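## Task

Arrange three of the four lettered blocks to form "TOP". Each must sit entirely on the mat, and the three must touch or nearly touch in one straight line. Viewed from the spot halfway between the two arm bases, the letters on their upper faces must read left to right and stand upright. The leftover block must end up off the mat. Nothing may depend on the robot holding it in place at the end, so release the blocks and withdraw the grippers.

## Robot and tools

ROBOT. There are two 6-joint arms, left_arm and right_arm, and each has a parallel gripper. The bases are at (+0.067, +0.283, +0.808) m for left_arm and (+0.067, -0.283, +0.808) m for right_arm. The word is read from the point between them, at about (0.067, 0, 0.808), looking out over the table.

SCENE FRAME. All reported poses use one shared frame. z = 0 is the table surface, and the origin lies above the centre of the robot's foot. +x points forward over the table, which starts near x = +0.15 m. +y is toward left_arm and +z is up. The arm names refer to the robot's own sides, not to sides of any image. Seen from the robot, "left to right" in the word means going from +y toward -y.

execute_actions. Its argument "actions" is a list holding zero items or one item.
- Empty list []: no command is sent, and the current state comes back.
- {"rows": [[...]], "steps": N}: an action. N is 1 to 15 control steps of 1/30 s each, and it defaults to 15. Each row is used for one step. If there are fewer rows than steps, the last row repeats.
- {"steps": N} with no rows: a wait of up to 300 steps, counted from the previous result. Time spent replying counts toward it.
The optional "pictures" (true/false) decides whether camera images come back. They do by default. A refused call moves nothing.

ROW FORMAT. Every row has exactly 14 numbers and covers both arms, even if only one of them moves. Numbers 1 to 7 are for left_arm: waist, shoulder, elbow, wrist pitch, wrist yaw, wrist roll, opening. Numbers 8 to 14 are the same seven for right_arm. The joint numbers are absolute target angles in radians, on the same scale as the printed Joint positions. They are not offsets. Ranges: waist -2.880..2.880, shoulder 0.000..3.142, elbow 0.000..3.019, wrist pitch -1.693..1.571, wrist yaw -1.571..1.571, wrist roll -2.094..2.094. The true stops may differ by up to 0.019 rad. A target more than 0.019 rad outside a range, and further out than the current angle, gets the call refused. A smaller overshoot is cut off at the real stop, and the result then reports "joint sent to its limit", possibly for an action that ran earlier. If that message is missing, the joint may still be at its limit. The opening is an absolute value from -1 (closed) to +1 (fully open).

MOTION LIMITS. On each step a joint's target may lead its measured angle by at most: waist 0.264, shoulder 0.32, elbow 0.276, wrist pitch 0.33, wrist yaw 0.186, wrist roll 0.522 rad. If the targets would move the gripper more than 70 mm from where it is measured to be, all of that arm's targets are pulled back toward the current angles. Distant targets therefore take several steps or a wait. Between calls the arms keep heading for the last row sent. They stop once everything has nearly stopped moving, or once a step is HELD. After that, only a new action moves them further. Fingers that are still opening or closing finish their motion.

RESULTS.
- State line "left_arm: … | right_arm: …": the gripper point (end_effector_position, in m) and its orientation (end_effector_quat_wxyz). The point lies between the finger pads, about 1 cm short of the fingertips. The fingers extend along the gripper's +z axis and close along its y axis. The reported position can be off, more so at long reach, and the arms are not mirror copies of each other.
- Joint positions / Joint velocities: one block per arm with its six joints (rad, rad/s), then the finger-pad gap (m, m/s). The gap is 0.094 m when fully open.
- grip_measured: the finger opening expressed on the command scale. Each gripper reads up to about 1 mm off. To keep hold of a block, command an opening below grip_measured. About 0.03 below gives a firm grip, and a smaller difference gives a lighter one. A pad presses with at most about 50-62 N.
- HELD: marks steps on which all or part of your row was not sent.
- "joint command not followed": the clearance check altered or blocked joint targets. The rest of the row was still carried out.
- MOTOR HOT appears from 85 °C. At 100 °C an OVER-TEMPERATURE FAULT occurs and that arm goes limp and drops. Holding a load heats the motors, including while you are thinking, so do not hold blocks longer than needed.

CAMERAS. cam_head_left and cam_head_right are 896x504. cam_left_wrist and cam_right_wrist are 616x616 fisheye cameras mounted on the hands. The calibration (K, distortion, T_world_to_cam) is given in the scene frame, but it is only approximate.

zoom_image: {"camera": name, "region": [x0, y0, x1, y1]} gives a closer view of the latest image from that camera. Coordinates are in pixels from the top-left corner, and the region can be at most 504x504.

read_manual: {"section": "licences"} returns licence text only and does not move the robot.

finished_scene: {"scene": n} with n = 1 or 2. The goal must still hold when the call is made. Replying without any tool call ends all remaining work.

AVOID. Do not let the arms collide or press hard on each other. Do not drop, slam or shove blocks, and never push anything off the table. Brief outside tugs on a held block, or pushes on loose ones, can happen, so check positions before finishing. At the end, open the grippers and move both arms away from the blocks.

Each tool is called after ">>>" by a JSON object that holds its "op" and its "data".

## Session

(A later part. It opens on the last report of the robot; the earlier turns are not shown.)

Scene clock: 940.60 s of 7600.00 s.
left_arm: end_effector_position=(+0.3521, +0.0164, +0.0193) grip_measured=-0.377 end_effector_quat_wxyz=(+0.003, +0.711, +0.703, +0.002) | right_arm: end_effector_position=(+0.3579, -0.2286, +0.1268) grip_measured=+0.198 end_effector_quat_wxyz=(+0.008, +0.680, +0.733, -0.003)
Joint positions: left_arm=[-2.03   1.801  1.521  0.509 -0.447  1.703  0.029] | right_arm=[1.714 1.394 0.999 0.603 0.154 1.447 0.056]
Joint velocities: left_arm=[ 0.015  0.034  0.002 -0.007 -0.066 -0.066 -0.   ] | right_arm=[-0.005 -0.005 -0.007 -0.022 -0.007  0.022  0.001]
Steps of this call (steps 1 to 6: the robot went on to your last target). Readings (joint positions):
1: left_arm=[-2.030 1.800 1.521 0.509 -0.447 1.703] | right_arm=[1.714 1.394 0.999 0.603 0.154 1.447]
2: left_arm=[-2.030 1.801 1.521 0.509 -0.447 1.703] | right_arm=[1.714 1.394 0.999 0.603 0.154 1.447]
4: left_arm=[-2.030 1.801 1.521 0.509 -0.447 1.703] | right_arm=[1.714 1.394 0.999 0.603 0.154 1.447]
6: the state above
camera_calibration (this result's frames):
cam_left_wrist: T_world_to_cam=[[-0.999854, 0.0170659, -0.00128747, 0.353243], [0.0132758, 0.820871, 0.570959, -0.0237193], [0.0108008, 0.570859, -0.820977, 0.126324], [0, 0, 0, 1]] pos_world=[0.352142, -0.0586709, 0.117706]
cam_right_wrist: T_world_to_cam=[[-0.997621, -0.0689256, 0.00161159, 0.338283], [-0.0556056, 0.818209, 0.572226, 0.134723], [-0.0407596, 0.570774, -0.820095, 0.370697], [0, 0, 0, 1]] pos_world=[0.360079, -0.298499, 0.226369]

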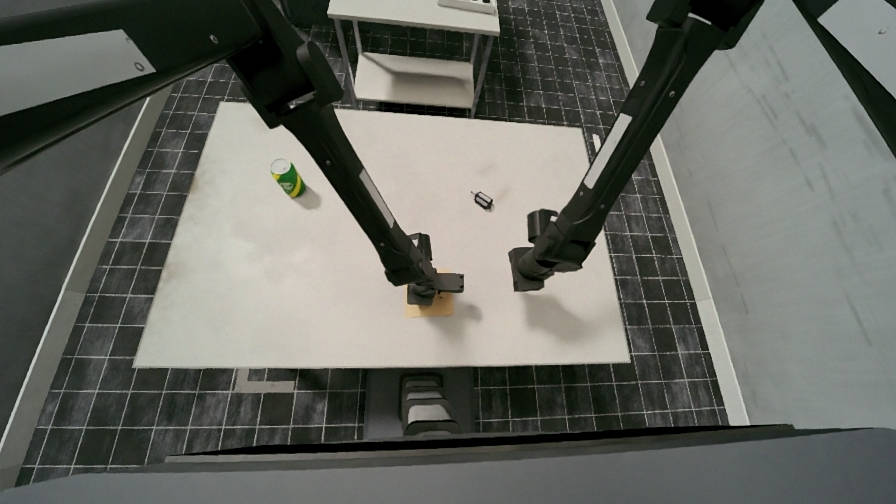

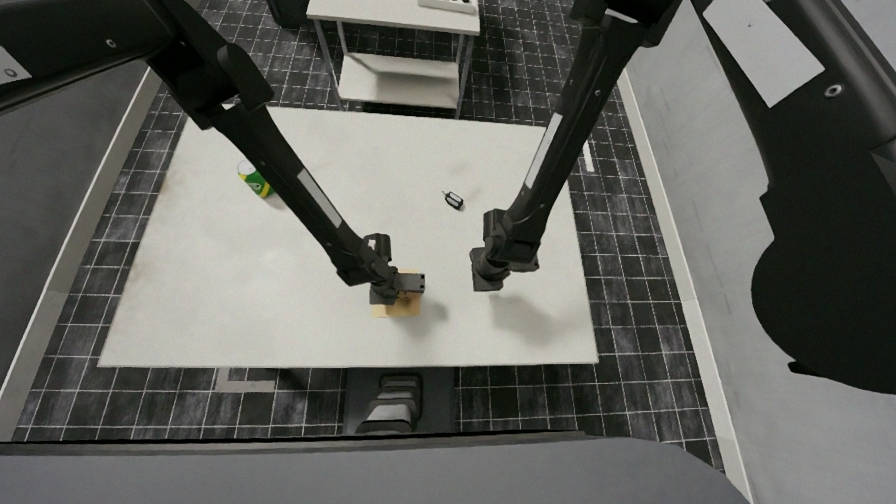

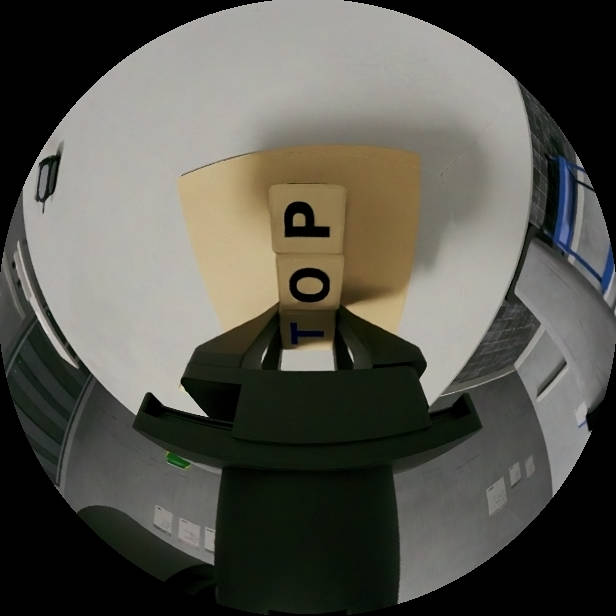

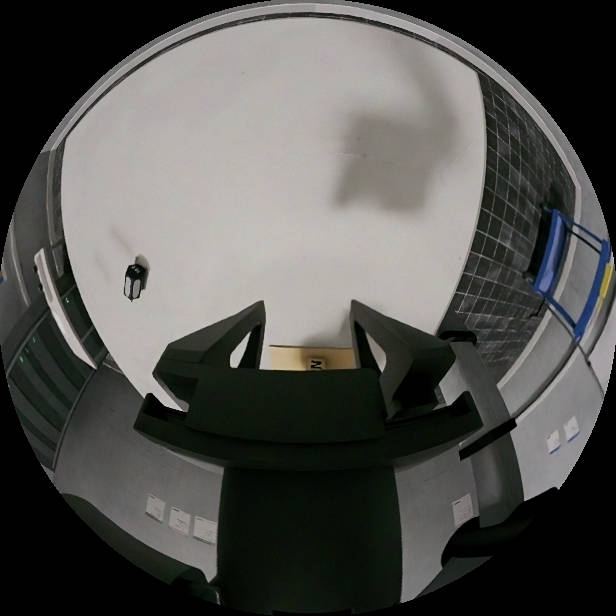

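>>> {"op": "execute_actions", "data": {"actions": [{"rows": [[-2.015,1.811,1.525,0.502,-0.447,1.692,-0.41, 1.72,1.40,0.97,0.617,0.15,1.456,0.2],[-2.015,1.812,1.526,0.502,-0.447,1.692,-0.41, 1.72,1.40,0.97,0.617,0.15,1.456,0.2],[-2.015,1.8125,1.527,0.502,-0.447,1.692,-0.41, 1.72,1.40,0.97,0.617,0.15,1.456,0.2],[-2.015,1.8125,1.527,0.502,-0.447,1.692,-0.41, 1.72,1.40,0.97,0.617,0.15,1.456,0.2],[-2.015,1.8125,1.527,0.502,-0.447,1.692,-0.41, 1.72,1.40,0.97,0.617,0.15,1.456,0.2],[-2.018,1.808,1.522,0.505,-0.447,1.692,-0.40, 1.72,1.40,0.97,0.617,0.15,1.456,0.2],[-2.020,1.805,1.518,0.507,-0.447,1.692,-0.385, 1.72,1.40,0.97,0.617,0.15,1.456,0.2],[-2.020,1.805,1.518,0.507,-0.447,1.692,-0.37, 1.72,1.40,0.97,0.617,0.15,1.456,0.2],[-2.020,1.805,1.518,0.507,-0.447,1.692,-0.35, 1.72,1.40,0.97,0.617,0.15,1.456,0.2],[-2.020,1.805,1.518,0.507,-0.447,1.692,-0.32, 1.72,1.40,0.97,0.617,0.15,1.456,0.2],[-2.020,1.805,1.518,0.507,-0.447,1.692,-0.27, 1.72,1.40,0.97,0.617,0.15,1.456,0.2],[-2.020,1.805,1.518,0.507,-0.447,1.692,-0.21, 1.72,1.40,0.97,0.617,0.15,1.456,0.2],[-2.020,1.805,1.518,0.507,-0.447,1.692,-0.14, 1.72,1.40,0.97,0.617,0.15,1.456,0.2],[-2.020,1.805,1.518,0.507,-0.447,1.692,-0.07, 1.72,1.40,0.97,0.617,0.15,1.456,0.2],[-2.020,1.805,1.518,0.507,-0.447,1.692,0.0, 1.72,1.40,0.97,0.617,0.15,1.456,0.2]], "steps": 15}], "pictures": false}}

>>> {"op": "execute_actions", "data": {"actions": [{"rows": [[-2.020,1.797,1.507,0.507,-0.447,1.692,0.07, 1.72,1.40,0.97,0.617,0.15,1.456,0.2],[-2.020,1.789,1.496,0.507,-0.447,1.692,0.14, 1.72,1.40,0.97,0.617,0.15,1.456,0.2],[-2.020,1.785,1.491,0.507,-0.447,1.692,0.2, 1.72,1.40,0.97,0.617,0.15,1.456,0.2],[-2.020,1.780,1.484,0.507,-0.447,1.692,0.2, 1.72,1.40,0.97,0.617,0.15,1.456,0.2],[-2.020,1.773,1.474,0.507,-0.447,1.692,0.2, 1.72,1.40,0.97,0.617,0.15,1.456,0.2],[-2.020,1.764,1.462,0.507,-0.447,1.692,0.2, 1.72,1.40,0.97,0.617,0.15,1.456,0.2],[-2.020,1.753,1.447,0.507,-0.447,1.692,0.2, 1.72,1.40,0.97,0.617,0.15,1.456,0.2],[-2.020,1.740,1.430,0.507,-0.447,1.692,0.2, 1.72,1.40,0.97,0.617,0.15,1.456,0.2],[-2.020,1.725,1.410,0.510,-0.447,1.692,0.2, 1.72,1.40,0.97,0.617,0.15,1.456,0.2],[-2.020,1.708,1.388,0.515,-0.447,1.692,0.2, 1.72,1.40,0.97,0.617,0.15,1.456,0.2],[-2.019,1.690,1.364,0.521,-0.446,1.692,0.2, 1.72,1.40,0.97,0.617,0.15,1.456,0.2],[-2.016,1.671,1.339,0.528,-0.443,1.692,0.2, 1.72,1.40,0.97,0.617,0.15,1.456,0.2],[-2.011,1.651,1.313,0.535,-0.438,1.692,0.2, 1.72,1.40,0.97,0.617,0.15,1.456,0.2],[-2.004,1.631,1.287,0.542,-0.431,1.692,0.2, 1.72,1.40,0.97,0.617,0.15,1.456,0.2],[-1.995,1.611,1.261,0.549,-0.422,1.692,0.2, 1.72,1.40,0.97,0.617,0.15,1.456,0.2]], "steps": 15}], "pictures": false}}

>>> {"op": "execute_actions", "data": {"actions": [{"rows": [[-1.984,1.591,1.235,0.556,-0.411,1.692,0.2, 1.72,1.40,0.97,0.617,0.15,1.456,0.2],[-1.971,1.572,1.210,0.563,-0.398,1.692,0.2, 1.72,1.40,0.97,0.617,0.15,1.456,0.2],[-1.956,1.554,1.186,0.570,-0.383,1.692,0.2, 1.72,1.40,0.97,0.617,0.15,1.456,0.2],[-1.940,1.537,1.164,0.576,-0.367,1.692,0.2, 1.72,1.40,0.97,0.617,0.15,1.456,0.2],[-1.923,1.522,1.144,0.582,-0.350,1.692,0.2, 1.72,1.40,0.97,0.617,0.15,1.456,0.2],[-1.906,1.509,1.127,0.587,-0.333,1.692,0.2, 1.72,1.40,0.97,0.617,0.15,1.456,0.2],[-1.889,1.498,1.112,0.591,-0.316,1.692,0.2, 1.72,1.40,0.97,0.617,0.15,1.456,0.2],[-1.873,1.489,1.100,0.594,-0.300,1.692,0.2, 1.72,1.40,0.97,0.617,0.15,1.456,0.2],[-1.858,1.482,1.091,0.597,-0.285,1.692,0.2, 1.72,1.40,0.97,0.617,0.15,1.456,0.2],[-1.845,1.477,1.085,0.599,-0.272,1.692,0.2, 1.72,1.40,0.97,0.617,0.15,1.456,0.2],[-1.834,1.474,1.081,0.600,-0.261,1.692,0.2, 1.72,1.40,0.97,0.617,0.15,1.456,0.2],[-1.825,1.472,1.079,0.600,-0.252,1.692,0.2, 1.72,1.40,0.97,0.617,0.15,1.456,0.2],[-1.818,1.471,1.078,0.600,-0.245,1.692,0.2, 1.72,1.40,0.97,0.617,0.15,1.456,0.2],[-1.813,1.470,1.077,0.600,-0.240,1.692,0.2, 1.72,1.40,0.97,0.617,0.15,1.456,0.2],[-1.810,1.470,1.077,0.600,-0.237,1.692,0.2, 1.72,1.40,0.97,0.617,0.15,1.456,0.2]], "steps": 15}], "pictures": false}}

>>> {"op": "execute_actions", "data": {"actions": [{"steps": 10}]}}

Scene clock: 966.30 s of 7600.00 s.
left_arm: end_effector_position=(+0.3512, +0.0162, +0.0192) grip_measured=-0.035 end_effector_quat_wxyz=(+0.003, +0.711, +0.703, +0.002) | right_arm: end_effector_position=(+0.3579, -0.2286, +0.1268) grip_measured=+0.198 end_effector_quat_wxyz=(+0.008, +0.680, +0.733, -0.003)
Joint positions: left_arm=[-2.03   1.802  1.521  0.509 -0.447  1.703  0.045] | right_arm=[1.714 1.394 0.999 0.603 0.154 1.447 0.056]
Joint velocities: left_arm=[ 0.005 -0.005 -0.022  0.017  0.007 -0.022  0.067] | right_arm=[ 0.005 -0.005 -0.002 -0.007  0.007  0.022 -0.002]
Steps of this call (steps 1 to 15: the robot went on to your last target; steps 16 to 90: nothing new was sent; then 22.20 s passed at rest; steps 91 to 105: all 15 steps of this action). Readings (joint positions):
91: left_arm=[-2.030 1.802 1.521 0.509 -0.447 1.703] | right_arm=[1.714 1.394 0.999 0.603 0.154 1.447]
92: left_arm=[-2.030 1.802 1.521 0.509 -0.447 1.703] | right_arm=[1.714 1.394 0.999 0.603 0.154 1.447]
94: left_arm=[-2.030 1.802 1.521 0.509 -0.447 1.703] | right_arm=[1.714 1.394 0.999 0.603 0.154 1.447]
98: left_arm=[-2.030 1.802 1.521 0.509 -0.447 1.703] | right_arm=[1.714 1.394 0.999 0.603 0.154 1.447]
105: the state above

Scene clock: 966.80 s of 7600.00 s.
left_arm: end_effector_position=(+0.3462, +0.0392, +0.0682) grip_measured=+0.198 end_effector_quat_wxyz=(-0.004, +0.718, +0.696, -0.018) | right_arm: end_effector_position=(+0.3579, -0.2286, +0.1268) grip_measured=+0.198 end_effector_quat_wxyz=(+0.008, +0.680, +0.733, -0.003)
Joint positions: left_arm=[-2.027  1.669  1.328  0.525 -0.431  1.703  0.056] | right_arm=[1.714 1.394 0.999 0.603 0.154 1.447 0.056]
Joint velocities: left_arm=[ 0.063 -0.63  -0.769  0.183  0.198 -0.051  0.001] | right_arm=[ 0.005 -0.015  0.007 -0.002 -0.095  0.022  0.001]
Steps of this call (steps 1 to 15: all 15 steps of this action). Readings (joint positions):
1: left_arm=[-2.030 1.802 1.521 0.509 -0.447 1.703] | right_arm=[1.714 1.394 0.999 0.603 0.154 1.447]
2: left_arm=[-2.030 1.802 1.521 0.509 -0.447 1.703] | right_arm=[1.714 1.394 0.999 0.603 0.154 1.447]
4: left_arm=[-2.030 1.801 1.519 0.509 -0.447 1.703] | right_arm=[1.714 1.394 0.999 0.603 0.154 1.447]
8: left_arm=[-2.030 1.780 1.484 0.509 -0.447 1.703] | right_arm=[1.714 1.394 0.999 0.603 0.154 1.447]
15: the state above

Scene clock: 967.30 s of 7600.00 s.
left_arm: end_effector_position=(+0.3693, +0.1745, +0.1001) grip_measured=+0.198 end_effector_quat_wxyz=(+0.005, +0.727, +0.687, +0.012) | right_arm: end_effector_position=(+0.3579, -0.2286, +0.1268) grip_measured=+0.198 end_effector_quat_wxyz=(+0.008, +0.680, +0.733, -0.003)
Joint positions: left_arm=[-1.814  1.472  1.111  0.591 -0.247  1.703  0.056] | right_arm=[1.714 1.394 0.999 0.603 0.154 1.447 0.056]
Joint velocities: left_arm=[ 0.171 -0.005 -0.066 -0.007  0.139 -0.051 -0.   ] | right_arm=[-0.015  0.005 -0.007  0.007 -0.022  0.007  0.   ]
Steps of this call (steps 1 to 15: all 15 steps of this action). Readings (joint positions):
1: left_arm=[-2.023 1.648 1.302 0.531 -0.422 1.703] | right_arm=[1.714 1.394 0.999 0.603 0.154 1.447]
2: left_arm=[-2.017 1.626 1.276 0.538 -0.410 1.703] | right_arm=[1.714 1.394 0.999 0.603 0.154 1.447]
4: left_arm=[-1.996 1.583 1.228 0.552 -0.382 1.703] | right_arm=[1.714 1.394 0.999 0.603 0.154 1.447]
8: left_arm=[-1.923 1.511 1.153 0.576 -0.317 1.703] | right_arm=[1.714 1.394 0.999 0.603 0.154 1.447]
15: the state above

Scene clock: 967.63 s of 7600.00 s.
left_arm: end_effector_position=(+0.3659, +0.1771, +0.1006) grip_measured=+0.198 end_effector_quat_wxyz=(+0.003, +0.728, +0.686, +0.010) | right_arm: end_effector_position=(+0.3579, -0.2286, +0.1268) grip_measured=+0.198 end_effector_quat_wxyz=(+0.008, +0.680, +0.733, -0.003)
Joint positions: left_arm=[-1.809  1.472  1.105  0.591 -0.24   1.703  0.056] | right_arm=[1.714 1.394 0.999 0.603 0.154 1.447 0.056]
Joint velocities: left_arm=[ 0.005  0.005  0.012 -0.007 -0.007  0.007  0.   ] | right_arm=[ 0.005  0.005  0.007  0.017  0.007 -0.007 -0.001]
Steps of this call (steps 1 to 10: the robot went on to your last target). Readings (joint positions):
1: left_arm=[-1.810 1.472 1.109 0.591 -0.245 1.703] | right_arm=[1.714 1.394 0.999 0.603 0.154 1.447]
2: left_arm=[-1.809 1.472 1.108 0.591 -0.243 1.703] | right_arm=[1.714 1.394 0.999 0.603 0.154 1.447]
4: left_arm=[-1.809 1.472 1.106 0.591 -0.241 1.703] | right_arm=[1.714 1.394 0.999 0.603 0.154 1.447]
8: left_arm=[-1.809 1.472 1.105 0.591 -0.240 1.703] | right_arm=[1.714 1.394 0.999 0.603 0.154 1.447]
10: the state above
camera_calibration (this result's frames):
cam_left_wrist: T_world_to_cam=[[-0.997804, 0.0650566, -0.0124548, 0.356313], [0.0457671, 0.813062, 0.580375, -0.213639], [0.0478837, 0.57853, -0.814254, 0.0855441], [0, 0, 0, 1]] pos_world=[0.361212, 0.101032, 0.198083]
cam_right_wrist: T_world_to_cam=[[-0.997621, -0.0689256, 0.00161159, 0.338283], [-0.0556056, 0.818209, 0.572226, 0.134723], [-0.0407596, 0.570774, -0.820095, 0.370697], [0, 0, 0, 1]] pos_world=[0.360079, -0.298499, 0.226369]

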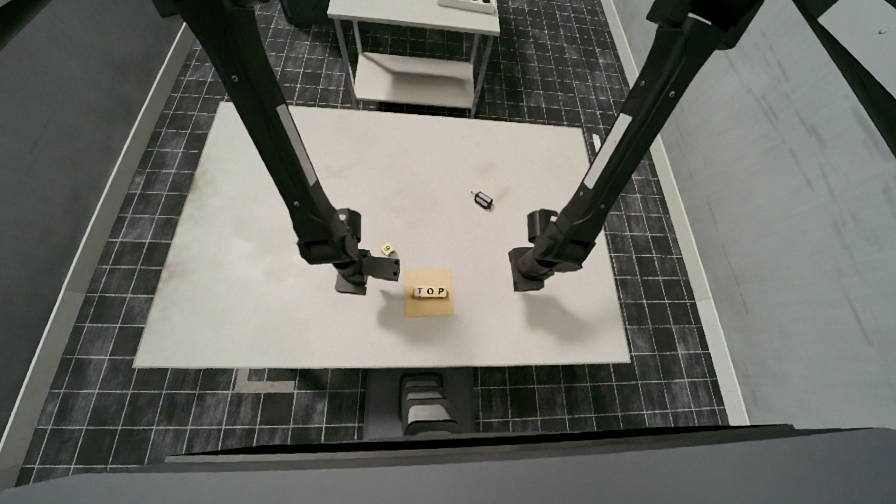

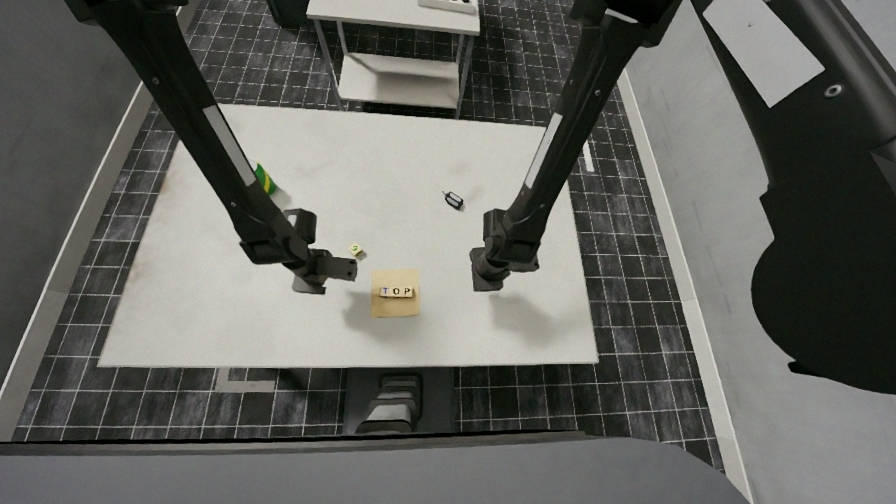

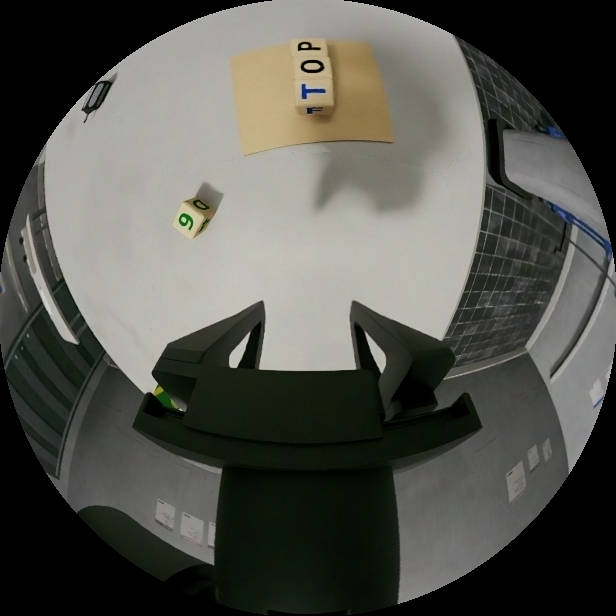

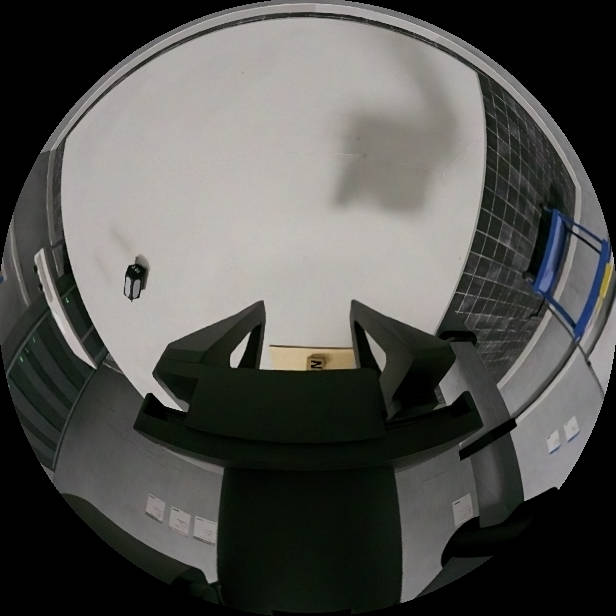

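>>> {"op": "zoom_image", "data": {"camera": "cam_head_left", "region": [376, 236, 476, 326]}}

Region (376, 236, 476, 326) of cam_head_left's 896x504 image, scaled by 5.040, with more detail than that image has; it fills the top 454 rows of this view, and the rest is white.

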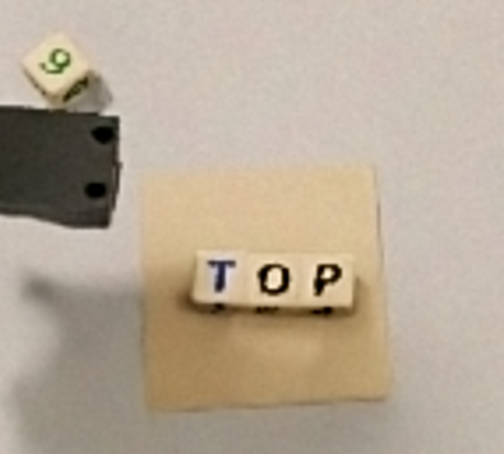

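>>> {"op": "finished_scene", "data": {"scene": 1}}

The scene is finished: the task was done.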